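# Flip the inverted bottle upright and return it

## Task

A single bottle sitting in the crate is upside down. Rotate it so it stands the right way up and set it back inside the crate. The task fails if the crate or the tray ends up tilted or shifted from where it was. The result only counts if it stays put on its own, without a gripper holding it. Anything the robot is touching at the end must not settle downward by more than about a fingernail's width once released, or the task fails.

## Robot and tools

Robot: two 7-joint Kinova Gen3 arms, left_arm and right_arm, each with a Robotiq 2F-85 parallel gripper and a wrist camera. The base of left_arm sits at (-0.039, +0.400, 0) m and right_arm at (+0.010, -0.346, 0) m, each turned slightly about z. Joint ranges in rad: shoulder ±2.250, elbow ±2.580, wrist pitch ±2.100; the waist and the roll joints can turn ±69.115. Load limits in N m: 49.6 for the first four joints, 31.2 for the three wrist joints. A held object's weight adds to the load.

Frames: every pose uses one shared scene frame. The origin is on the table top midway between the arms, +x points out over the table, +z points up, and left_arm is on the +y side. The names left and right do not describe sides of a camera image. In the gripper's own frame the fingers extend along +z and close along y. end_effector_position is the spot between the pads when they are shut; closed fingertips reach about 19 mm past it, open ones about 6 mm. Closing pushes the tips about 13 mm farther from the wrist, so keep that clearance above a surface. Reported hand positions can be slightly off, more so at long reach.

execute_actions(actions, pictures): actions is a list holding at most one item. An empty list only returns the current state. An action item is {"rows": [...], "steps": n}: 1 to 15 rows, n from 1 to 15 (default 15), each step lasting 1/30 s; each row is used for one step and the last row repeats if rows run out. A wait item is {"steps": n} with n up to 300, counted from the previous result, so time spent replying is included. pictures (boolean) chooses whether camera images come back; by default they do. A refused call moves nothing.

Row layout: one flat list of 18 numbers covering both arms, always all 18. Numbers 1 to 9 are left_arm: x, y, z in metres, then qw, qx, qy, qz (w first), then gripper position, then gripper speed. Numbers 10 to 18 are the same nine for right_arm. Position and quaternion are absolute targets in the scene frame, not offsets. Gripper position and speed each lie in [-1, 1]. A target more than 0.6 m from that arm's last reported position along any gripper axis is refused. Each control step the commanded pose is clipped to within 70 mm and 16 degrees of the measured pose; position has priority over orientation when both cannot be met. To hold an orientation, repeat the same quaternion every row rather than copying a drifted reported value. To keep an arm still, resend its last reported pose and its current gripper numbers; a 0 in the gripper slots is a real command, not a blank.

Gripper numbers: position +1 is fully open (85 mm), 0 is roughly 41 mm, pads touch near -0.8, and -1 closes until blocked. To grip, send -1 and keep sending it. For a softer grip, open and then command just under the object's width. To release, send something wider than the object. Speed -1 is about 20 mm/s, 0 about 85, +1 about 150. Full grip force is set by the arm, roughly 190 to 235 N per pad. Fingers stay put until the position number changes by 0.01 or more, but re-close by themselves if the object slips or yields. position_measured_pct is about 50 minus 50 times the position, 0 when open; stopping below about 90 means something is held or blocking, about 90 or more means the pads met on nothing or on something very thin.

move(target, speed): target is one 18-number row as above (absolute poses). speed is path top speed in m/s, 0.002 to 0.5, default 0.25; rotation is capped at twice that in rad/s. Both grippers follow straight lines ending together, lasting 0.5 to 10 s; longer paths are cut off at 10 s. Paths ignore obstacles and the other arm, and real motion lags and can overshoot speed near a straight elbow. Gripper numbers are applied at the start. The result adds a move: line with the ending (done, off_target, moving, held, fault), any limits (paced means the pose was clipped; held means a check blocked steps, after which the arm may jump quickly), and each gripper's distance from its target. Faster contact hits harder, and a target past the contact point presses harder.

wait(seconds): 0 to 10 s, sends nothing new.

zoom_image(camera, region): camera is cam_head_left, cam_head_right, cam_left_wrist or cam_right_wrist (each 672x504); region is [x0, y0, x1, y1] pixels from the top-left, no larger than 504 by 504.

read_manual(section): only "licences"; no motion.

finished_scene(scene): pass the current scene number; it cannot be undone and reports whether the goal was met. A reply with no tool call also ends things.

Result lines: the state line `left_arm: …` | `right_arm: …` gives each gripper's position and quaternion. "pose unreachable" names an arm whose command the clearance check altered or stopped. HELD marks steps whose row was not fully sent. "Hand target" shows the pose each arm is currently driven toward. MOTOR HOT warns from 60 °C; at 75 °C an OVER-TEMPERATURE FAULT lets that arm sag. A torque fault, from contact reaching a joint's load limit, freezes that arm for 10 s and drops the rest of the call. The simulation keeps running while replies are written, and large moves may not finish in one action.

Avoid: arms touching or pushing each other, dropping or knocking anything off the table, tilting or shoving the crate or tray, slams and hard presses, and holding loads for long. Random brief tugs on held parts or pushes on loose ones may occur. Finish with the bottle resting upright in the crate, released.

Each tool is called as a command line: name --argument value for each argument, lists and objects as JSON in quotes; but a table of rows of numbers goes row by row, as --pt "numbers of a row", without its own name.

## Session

execute_actions --actions '[]'

Scene clock: 0.00 s of 7600.00 s.
left_arm: end_effector_position=(+0.4392, +0.6222, +0.2166) position_measured_pct=0.0 end_effector_quat_wxyz=(+0.272, +0.819, -0.443, +0.242) | right_arm: end_effector_position=(+0.4697, -0.4216, +0.1446) position_measured_pct=0.0 end_effector_quat_wxyz=(+0.118, +0.695, -0.702, -0.102)
Joint positions: left_arm=[-0.672  0.852 -0.195  1.107  0.713  1.704  2.729] | right_arm=[ 0.102  0.771 -0.385  1.327  0.278  1.414  3.003]
Joint velocities: left_arm=[ 0.    -0.     0.001  0.    -0.     0.    -0.   ] | right_arm=[ 0.001  0.001  0.001  0.    -0.     0.    -0.   ]
Hand target (left_arm): +0.439, +0.622, +0.217; +0.272, +0.819, -0.443, +0.242
Hand target (right_arm): +0.470, -0.422, +0.145; +0.118, +0.695, -0.702, -0.102

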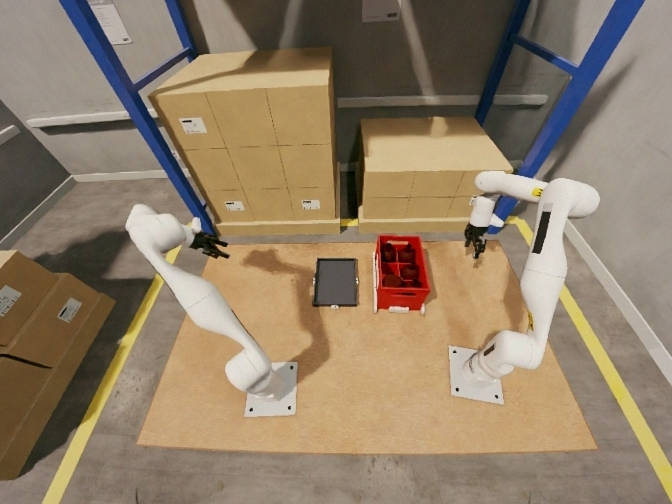

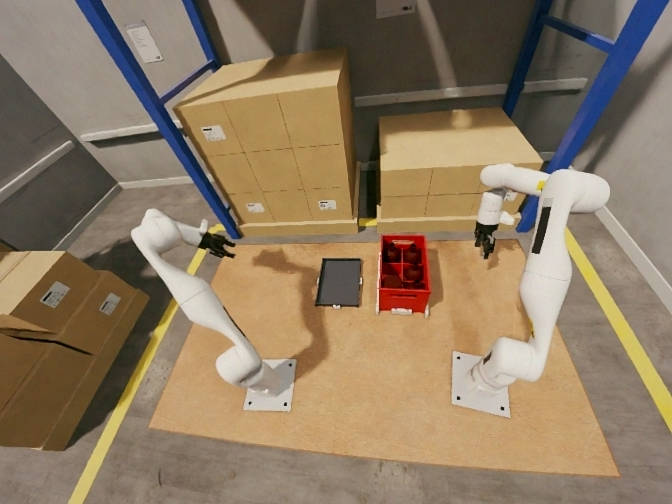

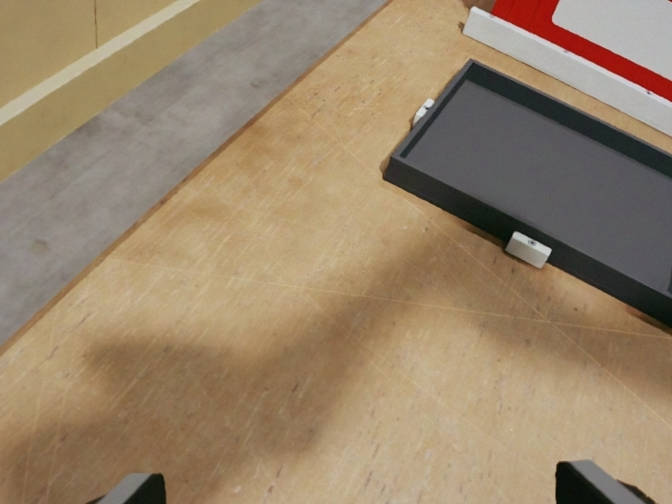

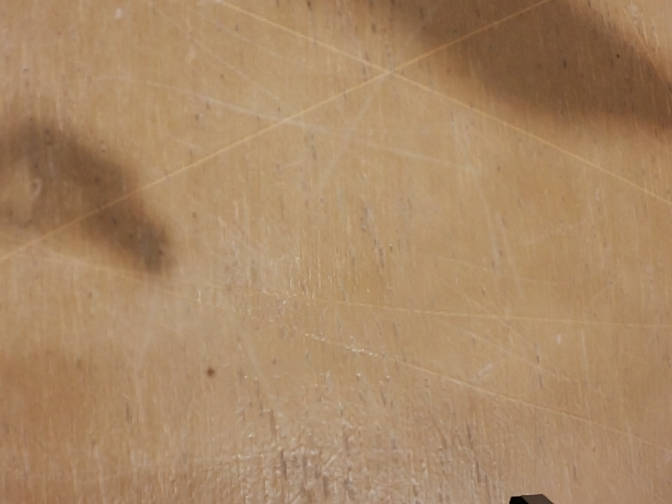

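move --target '[0.4,0.2,0.425,0.707,0.707,0,0,0.3,0, 0.32,-0.06,0.31,0,0.383,-0.924,0,1,0]'

Scene clock: 3.90 s of 7600.00 s.
left_arm: end_effector_position=(+0.4012, +0.2004, +0.4250) position_measured_pct=34.9 end_effector_quat_wxyz=(+0.707, +0.707, +0.001, +0.001) | right_arm: end_effector_position=(+0.3225, -0.0598, +0.3102) position_measured_pct=0.0 end_effector_quat_wxyz=(+0.001, -0.382, +0.924, -0.002)
Joint positions: left_arm=[-0.222  0.562 -0.03   1.766  1.369  1.801  3.93 ] | right_arm=[-0.653  0.307 -0.459  1.496  0.141  1.371  1.418]
Joint velocities: left_arm=[ 0.002 -0.003  0.002  0.    -0.    -0.001  0.   ] | right_arm=[-0.006  0.001 -0.009 -0.001  0.002  0.002 -0.002]
Hand target (left_arm): +0.401, +0.200, +0.425; +0.707, +0.707, +0.001, +0.001
Hand target (right_arm): +0.322, -0.059, +0.310; +0.001, -0.383, +0.924, -0.002
Off the commanded pose (left_arm): 0.001 m, 0 deg.
Off the commanded pose (right_arm): 0.003 m, 0 deg.
move: done

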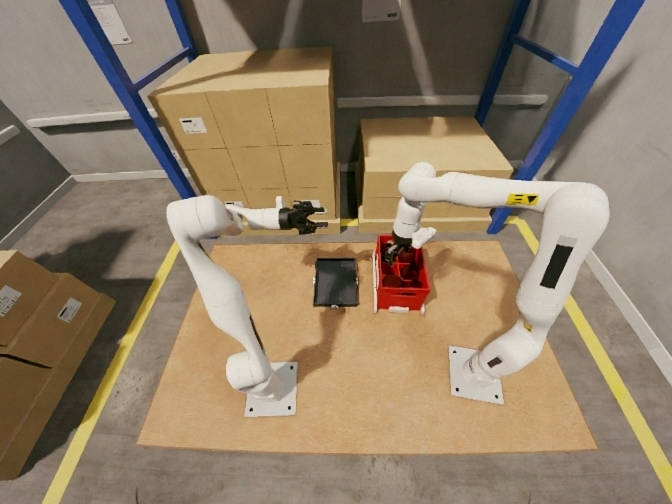

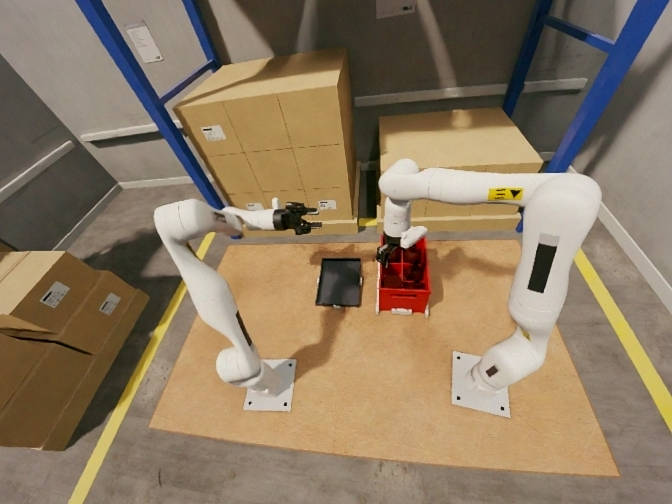

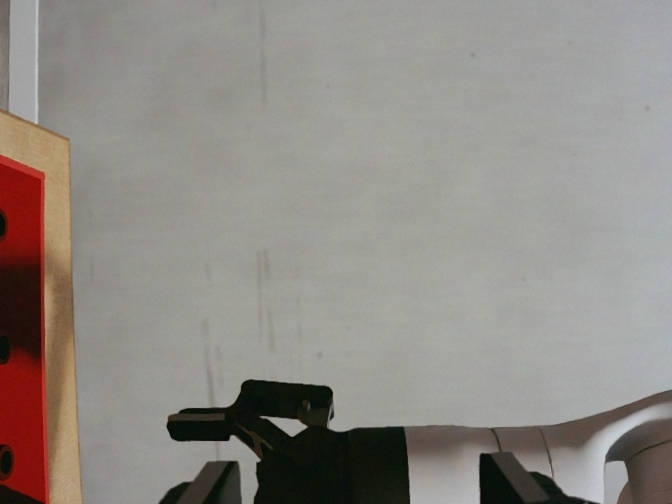

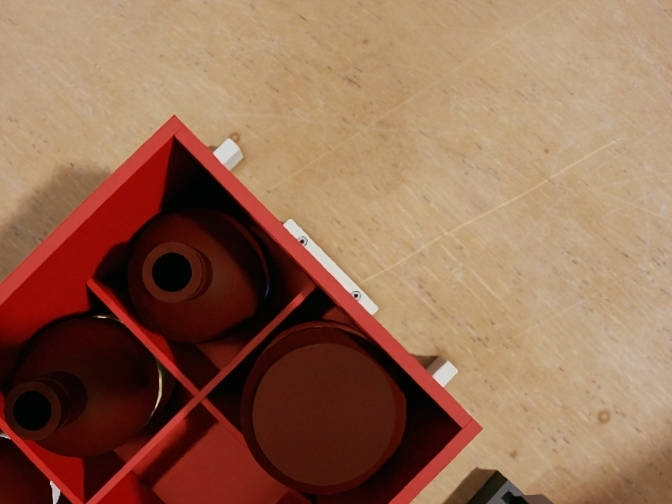

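move --target '[0.4,0.2,0.425,0.707,0.707,0,0,0.3,0, 0.322,-0.06,0.195,0,0.383,-0.924,0,1,0]' --speed 0.15

Scene clock: 5.83 s of 7600.00 s.
left_arm: end_effector_position=(+0.4000, +0.2000, +0.4250) position_measured_pct=34.9 end_effector_quat_wxyz=(+0.707, +0.707, +0.000, +0.000) | right_arm: end_effector_position=(+0.3219, -0.0600, +0.1951) position_measured_pct=0.0 end_effector_quat_wxyz=(+0.000, -0.383, +0.924, +0.000)
Joint positions: left_arm=[-0.221  0.561 -0.03   1.768  1.367  1.802  3.928] | right_arm=[-0.666  0.413 -0.443  1.743  0.202  1.03   1.361]
Joint velocities: left_arm=[ 0.    -0.001 -0.    -0.001 -0.    -0.     0.   ] | right_arm=[-0.002  0.004  0.001  0.001 -0.    -0.    -0.   ]
Hand target (left_arm): +0.400, +0.200, +0.425; +0.707, +0.707, +0.000, +0.000
Hand target (right_arm): +0.322, -0.060, +0.195; +0.000, -0.383, +0.924, +0.000
Off the commanded pose (left_arm): 0.000 m, 0 deg.
Off the commanded pose (right_arm): 0.000 m, 0 deg.
move: done

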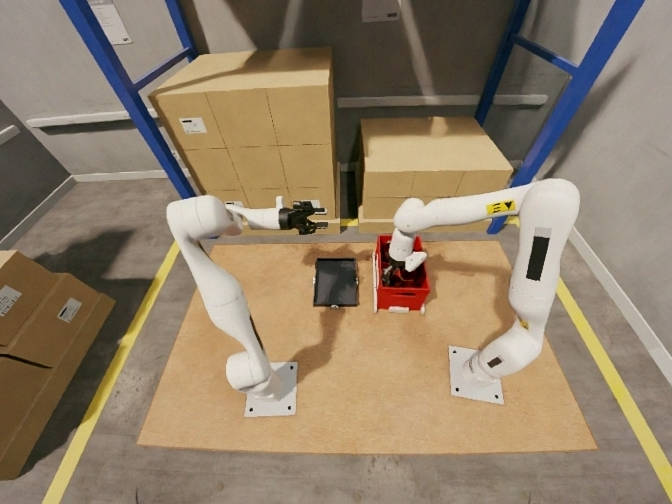

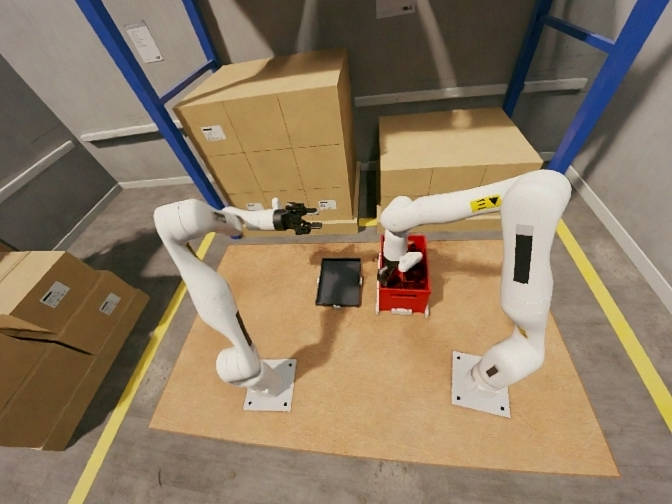

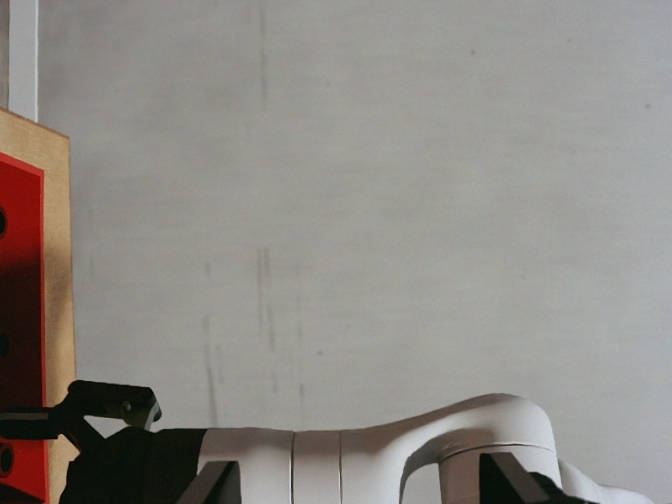

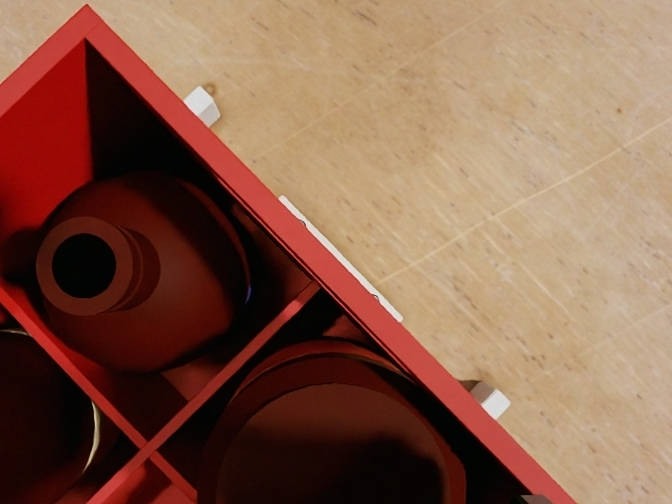

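move --target '[0.4,0.2,0.425,0.707,0.707,0,0,0.3,0, 0.3265,-0.0572,0.186,0,0.383,-0.924,0,1,0]' --speed 0.03

Scene clock: 7.77 s of 7600.00 s.
left_arm: end_effector_position=(+0.4000, +0.2000, +0.4250) position_measured_pct=34.9 end_effector_quat_wxyz=(+0.707, +0.707, +0.000, +0.000) | right_arm: end_effector_position=(+0.3265, -0.0572, +0.1861) position_measured_pct=0.0 end_effector_quat_wxyz=(+0.000, -0.383, +0.924, +0.000)
Joint positions: left_arm=[-0.221  0.561 -0.03   1.768  1.367  1.802  3.928] | right_arm=[-0.67   0.436 -0.437  1.741  0.212  1.012  1.356]
Joint velocities: left_arm=[ 0.     0.     0.003  0.001 -0.    -0.     0.001] | right_arm=[ 0.     0.003 -0.002  0.    -0.    -0.001 -0.   ]
Hand target (left_arm): +0.400, +0.200, +0.425; +0.707, +0.707, -0.000, +0.000
Hand target (right_arm): +0.326, -0.057, +0.186; +0.000, -0.383, +0.924, -0.000
Off the commanded pose (left_arm): 0.000 m, 0 deg.
Off the commanded pose (right_arm): 0.000 m, 0 deg.
move: done

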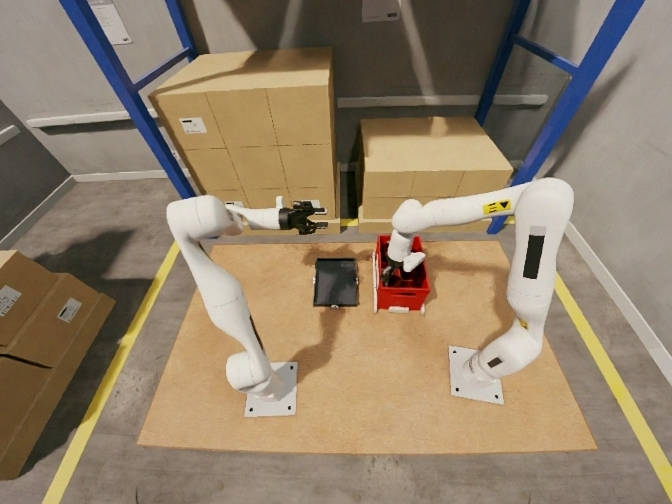

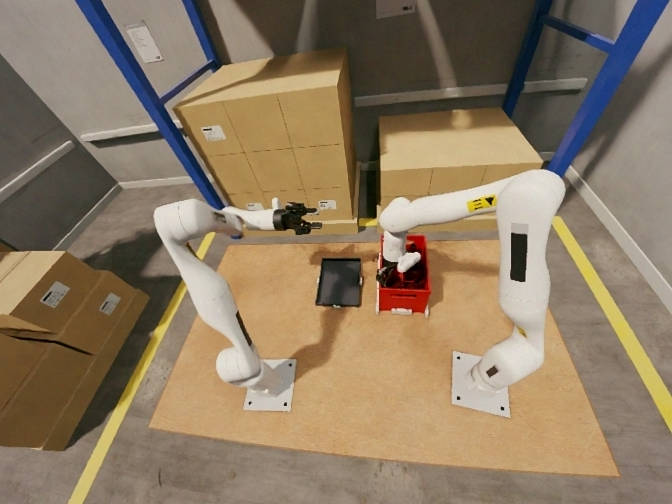

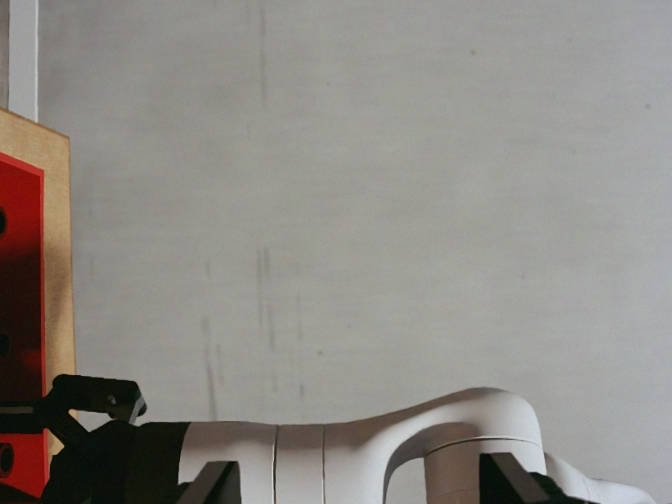

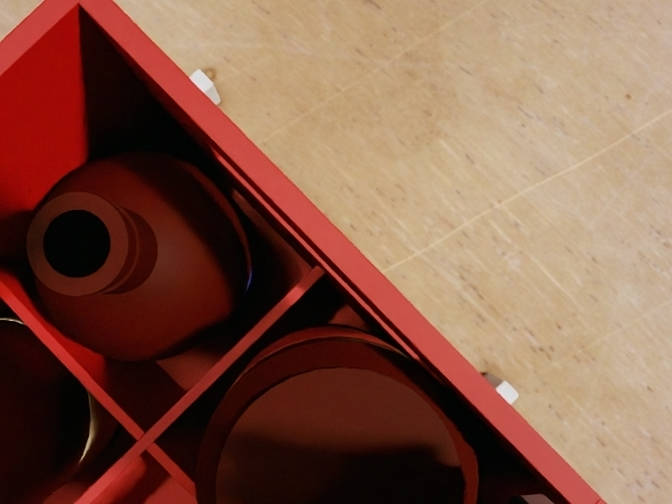

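zoom_image --camera "cam_right_wrist" --region '[460,424,640,504]'

zoom_image --camera "cam_head_left" --region '[365,250,425,310]'

Region (460, 424, 640, 504) of cam_right_wrist's 672x504 image, scaled by 2.800.

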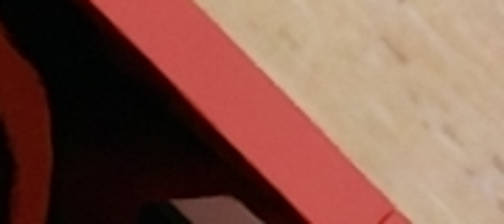

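Region (365, 250, 425, 310) of cam_head_left's 672x504 image, scaled by 8.400, with more detail than that image has.

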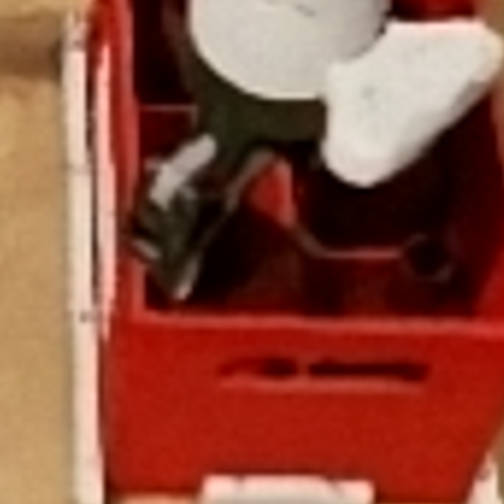

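move --target '[0.4,0.2,0.425,0.707,0.707,0,0,0.3,0, 0.3255,-0.0622,0.184,0,0.383,-0.924,0,1,0]' --speed 0.03

move --target '[0.4,0.2,0.425,0.707,0.707,0,0,0.3,0, 0.3255,-0.0622,0.165,0,0.383,-0.924,0,1,0]' --speed 0.012

Scene clock: 10.73 s of 7600.00 s.
left_arm: end_effector_position=(+0.4000, +0.2000, +0.4250) position_measured_pct=34.9 end_effector_quat_wxyz=(+0.707, +0.707, +0.000, +0.000) | right_arm: end_effector_position=(+0.3254, -0.0622, +0.1840) position_measured_pct=0.0 end_effector_quat_wxyz=(-0.000, -0.383, +0.924, +0.000)
Joint positions: left_arm=[-0.221  0.561 -0.03   1.768  1.367  1.802  3.928] | right_arm=[-0.662  0.43  -0.437  1.757  0.211  1.001  1.363]
Joint velocities: left_arm=[ 0.     0.    -0.003 -0.     0.     0.001 -0.   ] | right_arm=[ 0.002 -0.    -0.002  0.     0.     0.001  0.001]
Hand target (left_arm): +0.400, +0.200, +0.425; +0.707, +0.707, +0.000, -0.000
Hand target (right_arm): +0.325, -0.062, +0.184; -0.000, -0.383, +0.924, +0.000
Off the commanded pose (left_arm): 0.000 m, 0 deg.
Off the commanded pose (right_arm): 0.000 m, 0 deg.
move: done

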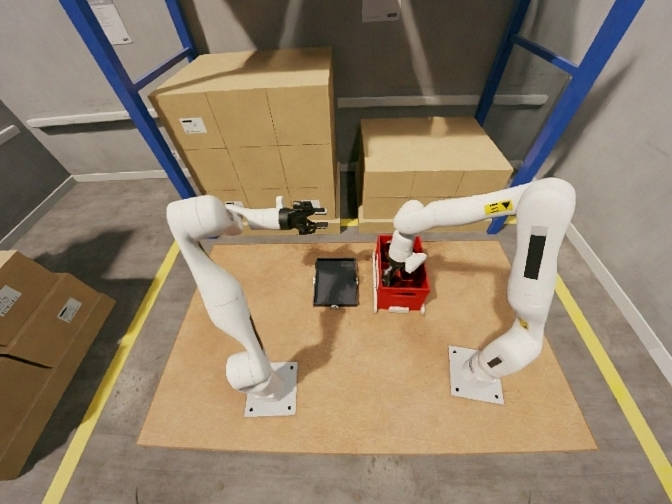

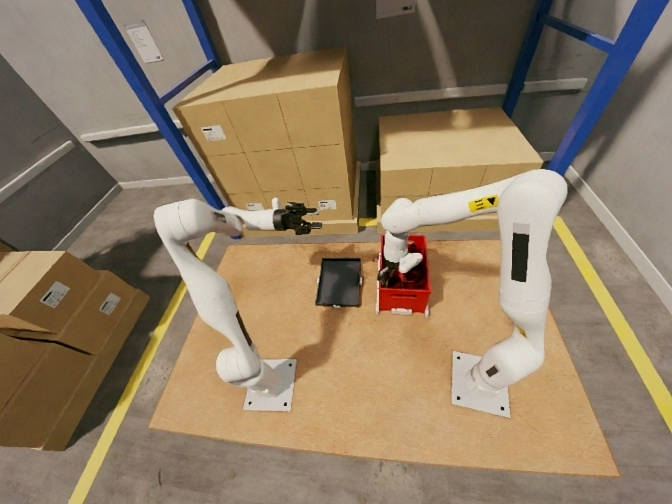

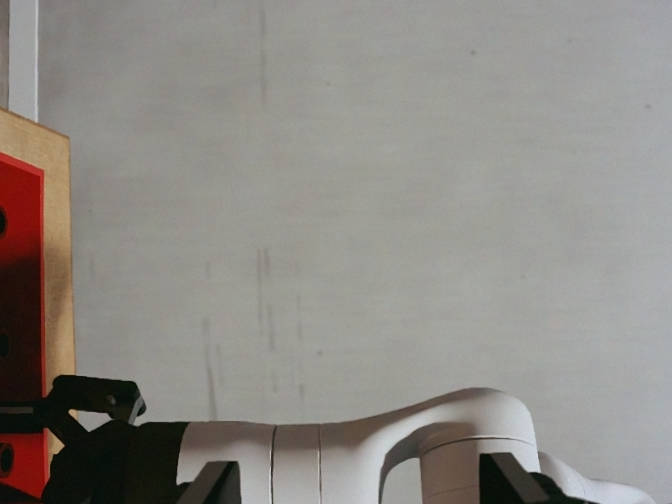

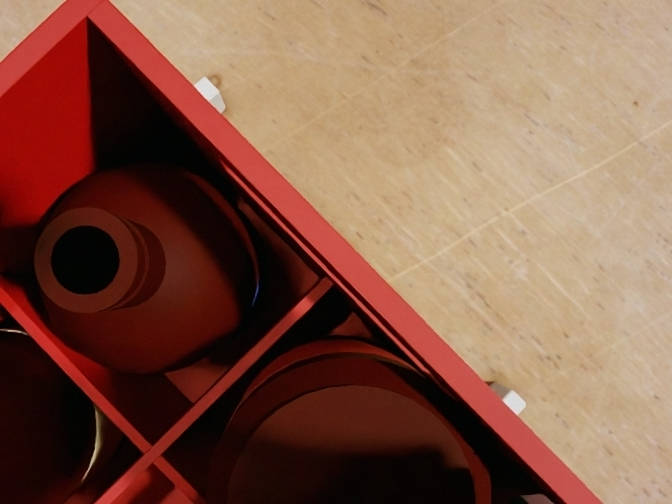

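Scene clock: 12.53 s of 7600.00 s.
left_arm: end_effector_position=(+0.4000, +0.2000, +0.4250) position_measured_pct=34.9 end_effector_quat_wxyz=(+0.707, +0.707, +0.000, +0.000) | right_arm: end_effector_position=(+0.3255, -0.0622, +0.1650) position_measured_pct=0.0 end_effector_quat_wxyz=(+0.000, -0.383, +0.924, +0.000)
Joint positions: left_arm=[-0.221  0.561 -0.03   1.768  1.367  1.802  3.928] | right_arm=[-0.669  0.457 -0.429  1.787  0.228  0.946  1.347]
Joint velocities: left_arm=[ 0.    -0.001 -0.     0.     0.     0.001  0.001] | right_arm=[-0.    -0.     0.001  0.001 -0.     0.     0.   ]
Hand target (left_arm): +0.400, +0.200, +0.425; +0.707, +0.707, +0.000, -0.000
Hand target (right_arm): +0.325, -0.062, +0.165; +0.000, -0.383, +0.924, +0.000
Off the commanded pose (left_arm): 0.000 m, 0 deg.
Off the commanded pose (right_arm): 0.000 m, 0 deg.
move: done

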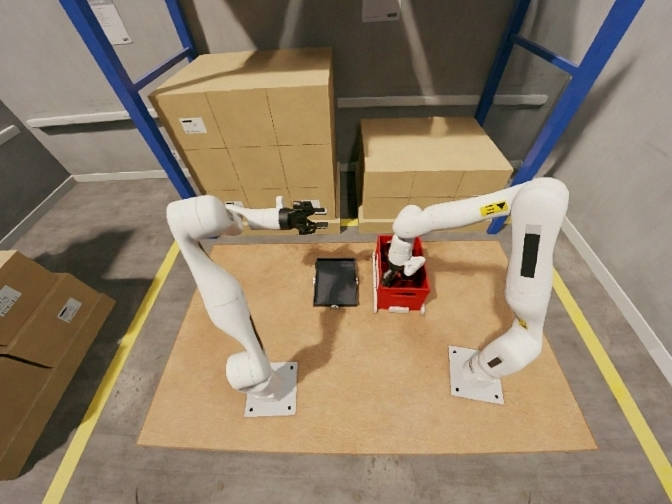

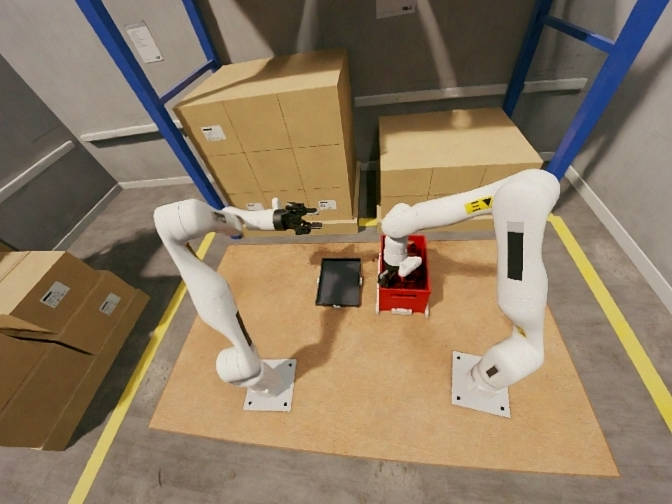

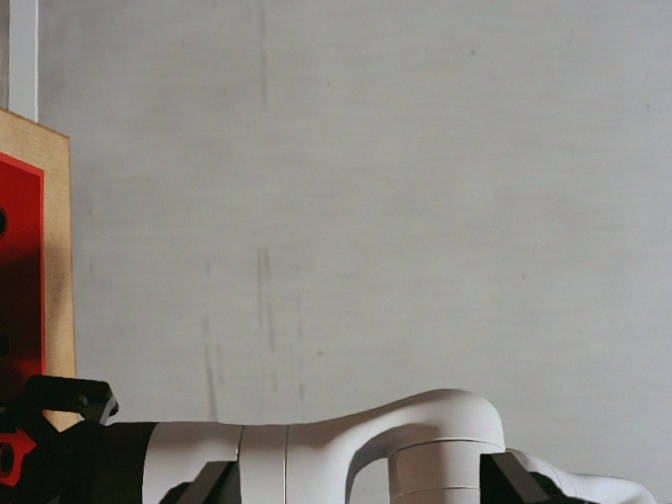

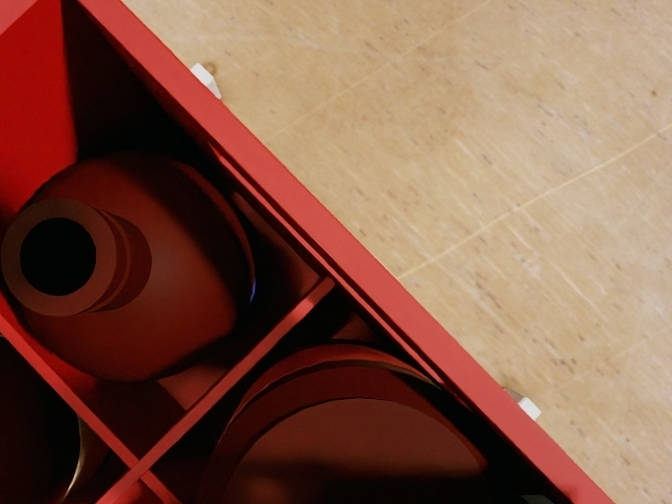

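move --target '[0.4,0.2,0.425,0.707,0.707,0,0,0.3,0, 0.3255,-0.0622,0.149,0,0.383,-0.924,0,1,0]' --speed 0.015

move --target '[0.4,0.2,0.425,0.707,0.707,0,0,0.3,0, 0.3225,-0.0592,0.149,0,0.383,-0.924,0,-1,-1]' --speed 0.007

Scene clock: 14.87 s of 7600.00 s.
left_arm: end_effector_position=(+0.4000, +0.2000, +0.4250) position_measured_pct=34.9 end_effector_quat_wxyz=(+0.707, +0.707, +0.000, +0.000) | right_arm: end_effector_position=(+0.3255, -0.0621, +0.1491) position_measured_pct=0.0 end_effector_quat_wxyz=(+0.000, -0.383, +0.924, +0.000)
Joint positions: left_arm=[-0.221  0.561 -0.03   1.768  1.367  1.802  3.928] | right_arm=[-0.676  0.481 -0.421  1.81   0.244  0.901  1.334]
Joint velocities: left_arm=[ 0.    -0.001  0.001  0.    -0.     0.    -0.   ] | right_arm=[-0.001  0.001  0.     0.    -0.     0.     0.001]
Hand target (left_arm): +0.400, +0.200, +0.425; +0.707, +0.707, +0.000, -0.000
Hand target (right_arm): +0.325, -0.062, +0.149; +0.000, -0.383, +0.924, +0.000
Off the commanded pose (left_arm): 0.000 m, 0 deg.
Off the commanded pose (right_arm): 0.000 m, 0 deg.
move: done

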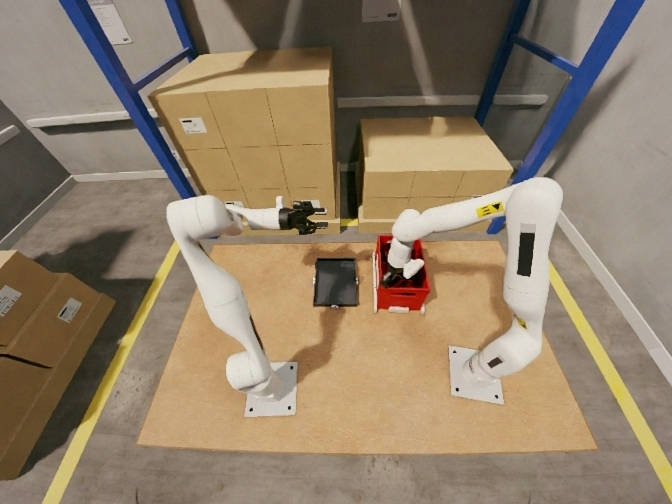

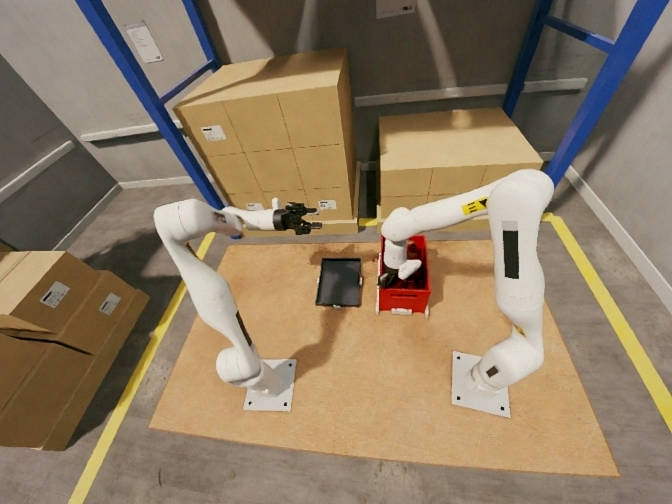

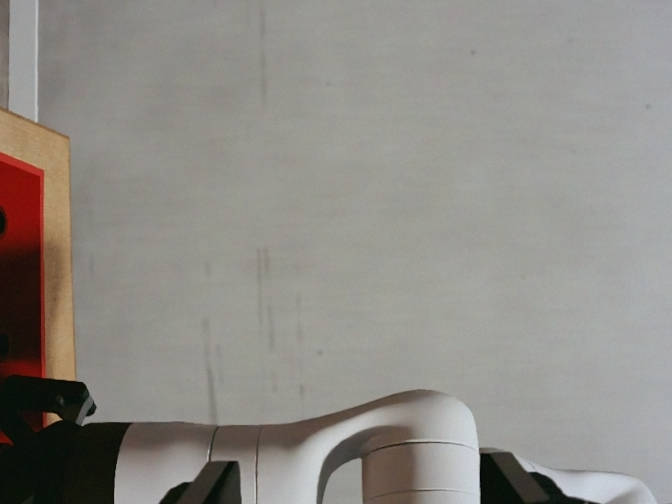

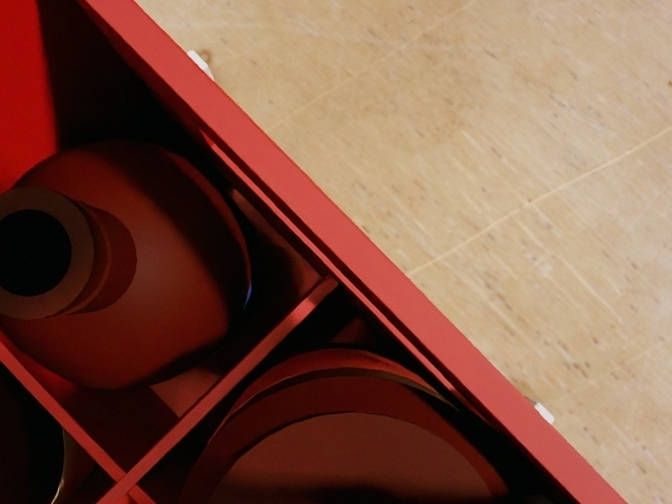

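Scene clock: 16.33 s of 7600.00 s.
left_arm: end_effector_position=(+0.4000, +0.2000, +0.4250) position_measured_pct=34.9 end_effector_quat_wxyz=(+0.707, +0.707, +0.000, +0.000) | right_arm: end_effector_position=(+0.3229, -0.0587, +0.1506) position_measured_pct=19.0 end_effector_quat_wxyz=(+0.002, -0.383, +0.924, +0.000)
Joint positions: left_arm=[-0.221  0.561 -0.03   1.768  1.367  1.802  3.928] | right_arm=[-0.686  0.478 -0.422  1.81   0.244  0.902  1.323]
Joint velocities: left_arm=[ 0.     0.001 -0.001  0.    -0.    -0.    -0.001] | right_arm=[-0.    -0.001  0.002 -0.     0.001 -0.     0.001]
Hand target (left_arm): +0.400, +0.200, +0.425; +0.707, +0.707, +0.000, -0.000
Hand target (right_arm): +0.323, -0.059, +0.149; +0.000, -0.383, +0.924, -0.000
Off the commanded pose (left_arm): 0.000 m, 0 deg.
Off the commanded pose (right_arm): 0.002 m, 0 deg.
move: done

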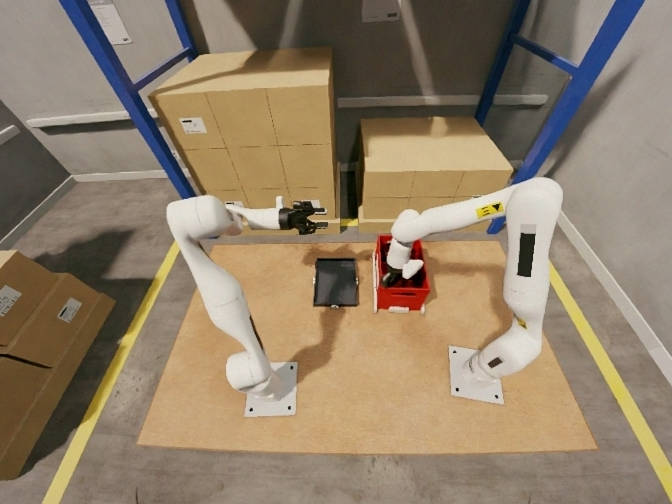

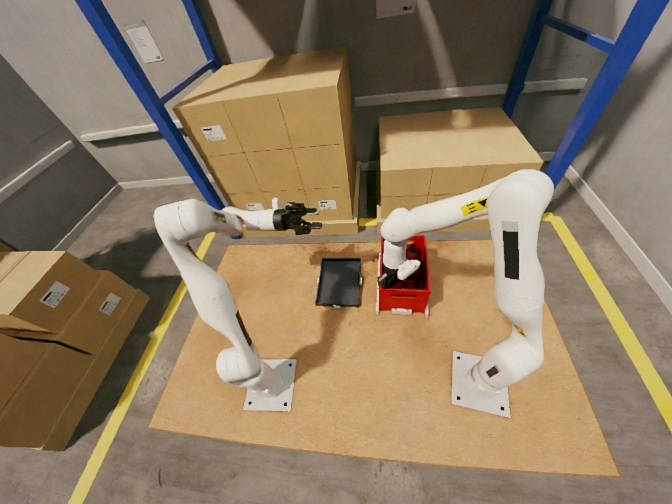

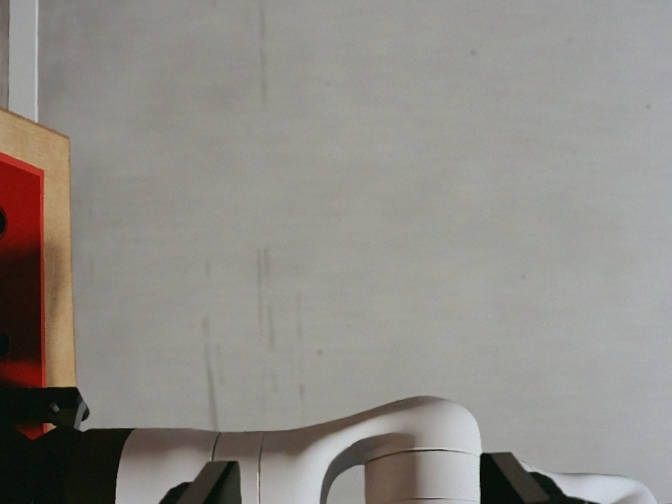

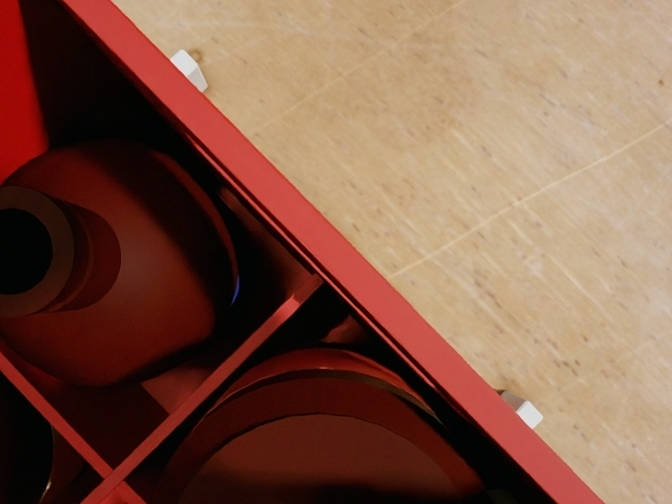

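move --target '[0.4,0.2,0.425,0.707,0.707,0,0,0.3,0, 0.3225,-0.0592,0.35,0,0.383,-0.924,0,-1,-1]' --speed 0.13

move --target '[0.4,0.14,0.425,0.707,0.707,0,0,0.3,0, 0.4,-0.056,0.42,0,0,0.707,0.707,-1,-1]'

zoom_image --camera "cam_head_left" --region '[310,170,430,260]'

Scene clock: 19.40 s of 7600.00 s.
left_arm: end_effector_position=(+0.4000, +0.2000, +0.4250) position_measured_pct=34.9 end_effector_quat_wxyz=(+0.707, +0.707, +0.000, +0.000) | right_arm: end_effector_position=(+0.3228, -0.0593, +0.3502) position_measured_pct=19.0 end_effector_quat_wxyz=(+0.000, -0.382, +0.924, -0.000)
Joint positions: left_arm=[-0.221  0.561 -0.03   1.768  1.367  1.802  3.928] | right_arm=[-0.656  0.293 -0.459  1.386  0.129  1.493  1.432]
Joint velocities: left_arm=[ 0.    -0.001  0.    -0.    -0.     0.001 -0.   ] | right_arm=[ 0.     0.003 -0.001 -0.    -0.     0.    -0.   ]
Hand target (left_arm): +0.400, +0.200, +0.425; +0.707, +0.707, +0.000, -0.000
Hand target (right_arm): +0.323, -0.059, +0.350; -0.000, -0.382, +0.924, -0.000
Off the commanded pose (left_arm): 0.000 m, 0 deg.
Off the commanded pose (right_arm): 0.000 m, 0 deg.
move: done

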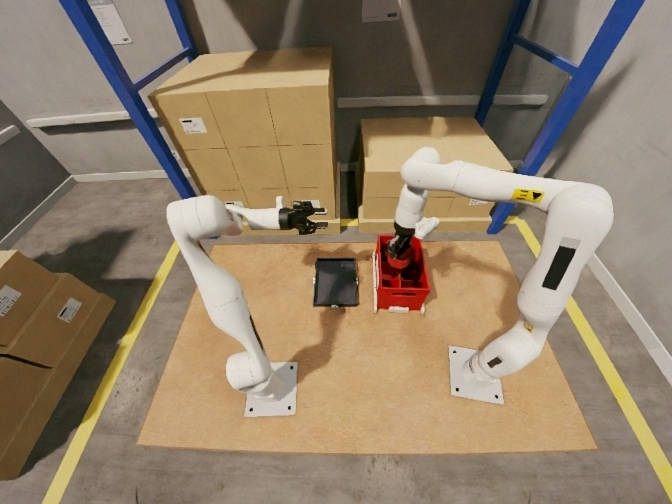

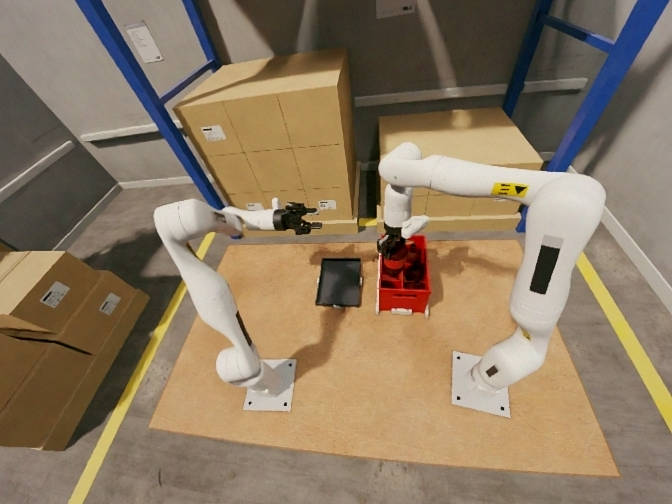

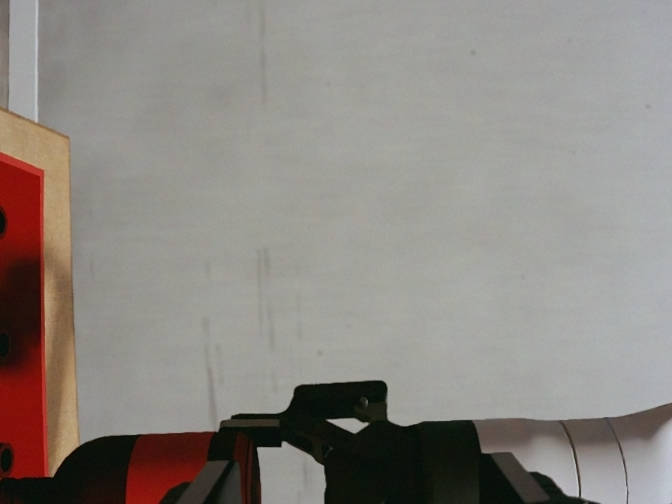

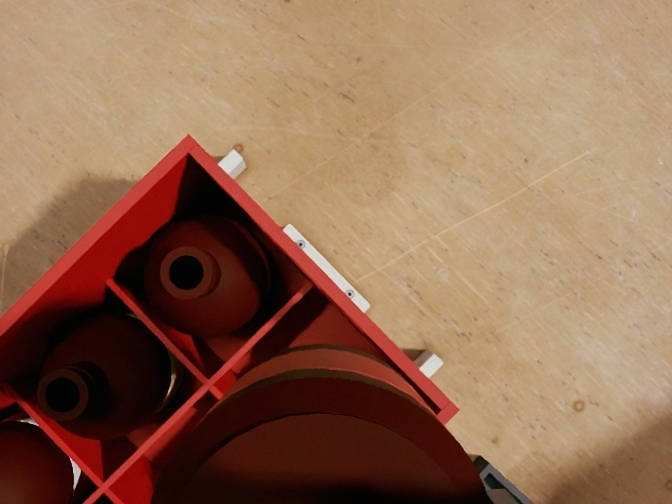

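Scene clock: 23.20 s of 7600.00 s.
left_arm: end_effector_position=(+0.4001, +0.1400, +0.4250) position_measured_pct=34.9 end_effector_quat_wxyz=(+0.707, +0.707, +0.000, -0.000) | right_arm: end_effector_position=(+0.3990, -0.0556, +0.4208) position_measured_pct=19.0 end_effector_quat_wxyz=(+0.001, -0.002, +0.705, +0.709)
Joint positions: left_arm=[-0.116  0.542  0.008  1.806  1.448  1.689  3.928] | right_arm=[ 0.184  0.511 -0.519  1.97  -1.483  1.33   2.429]
Joint velocities: left_arm=[ 0.    -0.    -0.002  0.    -0.     0.     0.   ] | right_arm=[-0.     0.005  0.003  0.001 -0.001  0.001  0.001]
Hand target (left_arm): +0.400, +0.140, +0.425; +0.707, +0.707, +0.000, -0.000
Hand target (right_arm): +0.399, -0.056, +0.421; +0.001, -0.002, +0.705, +0.709
Off the commanded pose (left_arm): 0.000 m, 0 deg.
Off the commanded pose (right_arm): 0.001 m, 0 deg.
move: done

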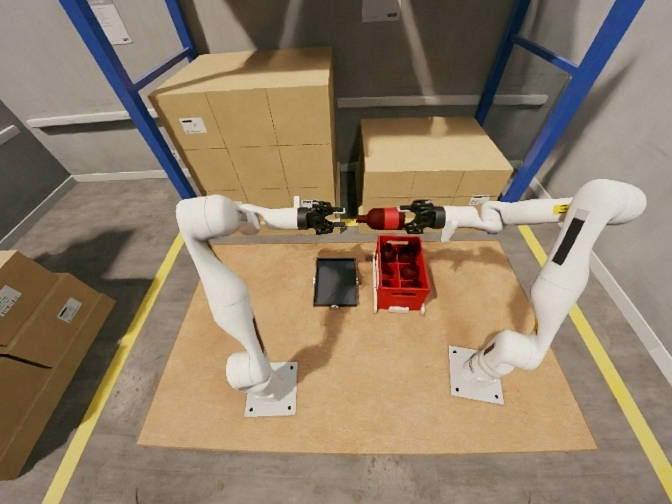

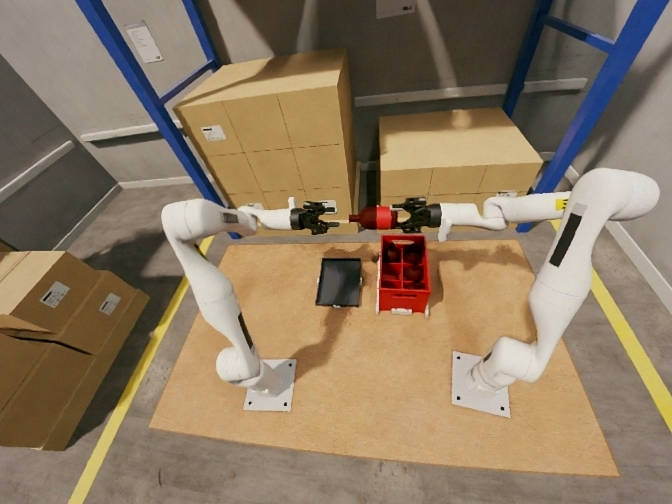

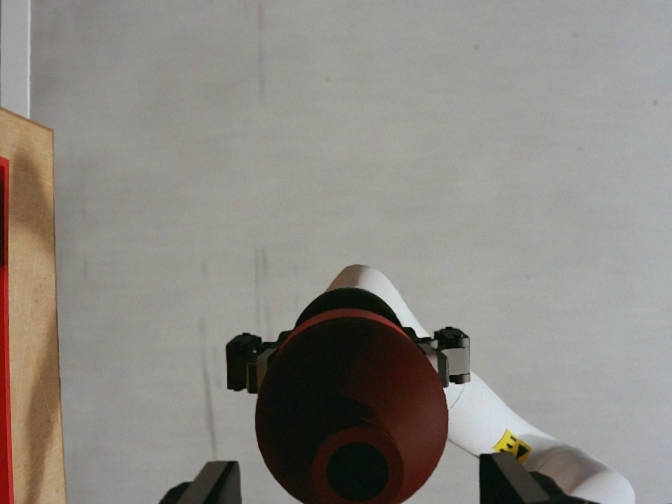

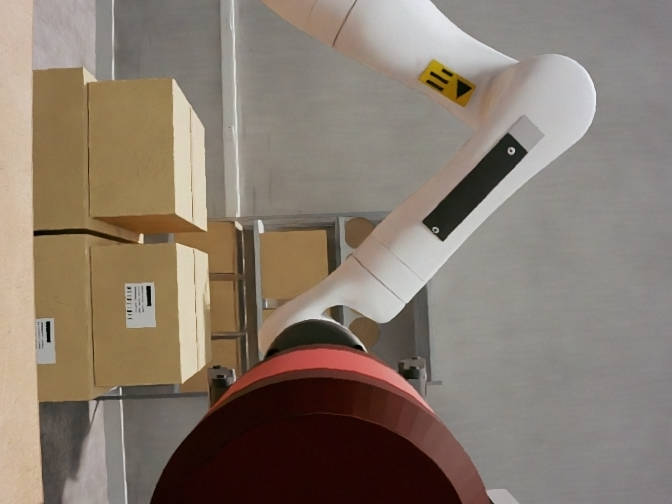

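Region (310, 170, 430, 260) of cam_head_left's 672x504 image, scaled by 4.200, with more detail than that image has; it fills the top 378 rows of this view, and the rest is white.

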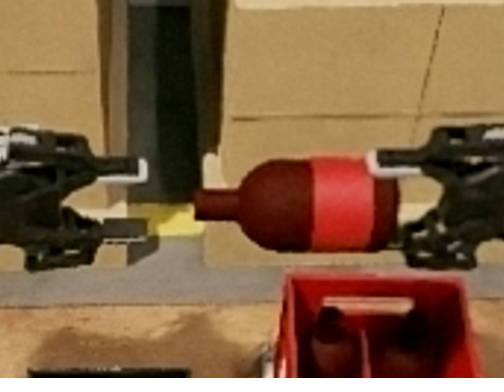

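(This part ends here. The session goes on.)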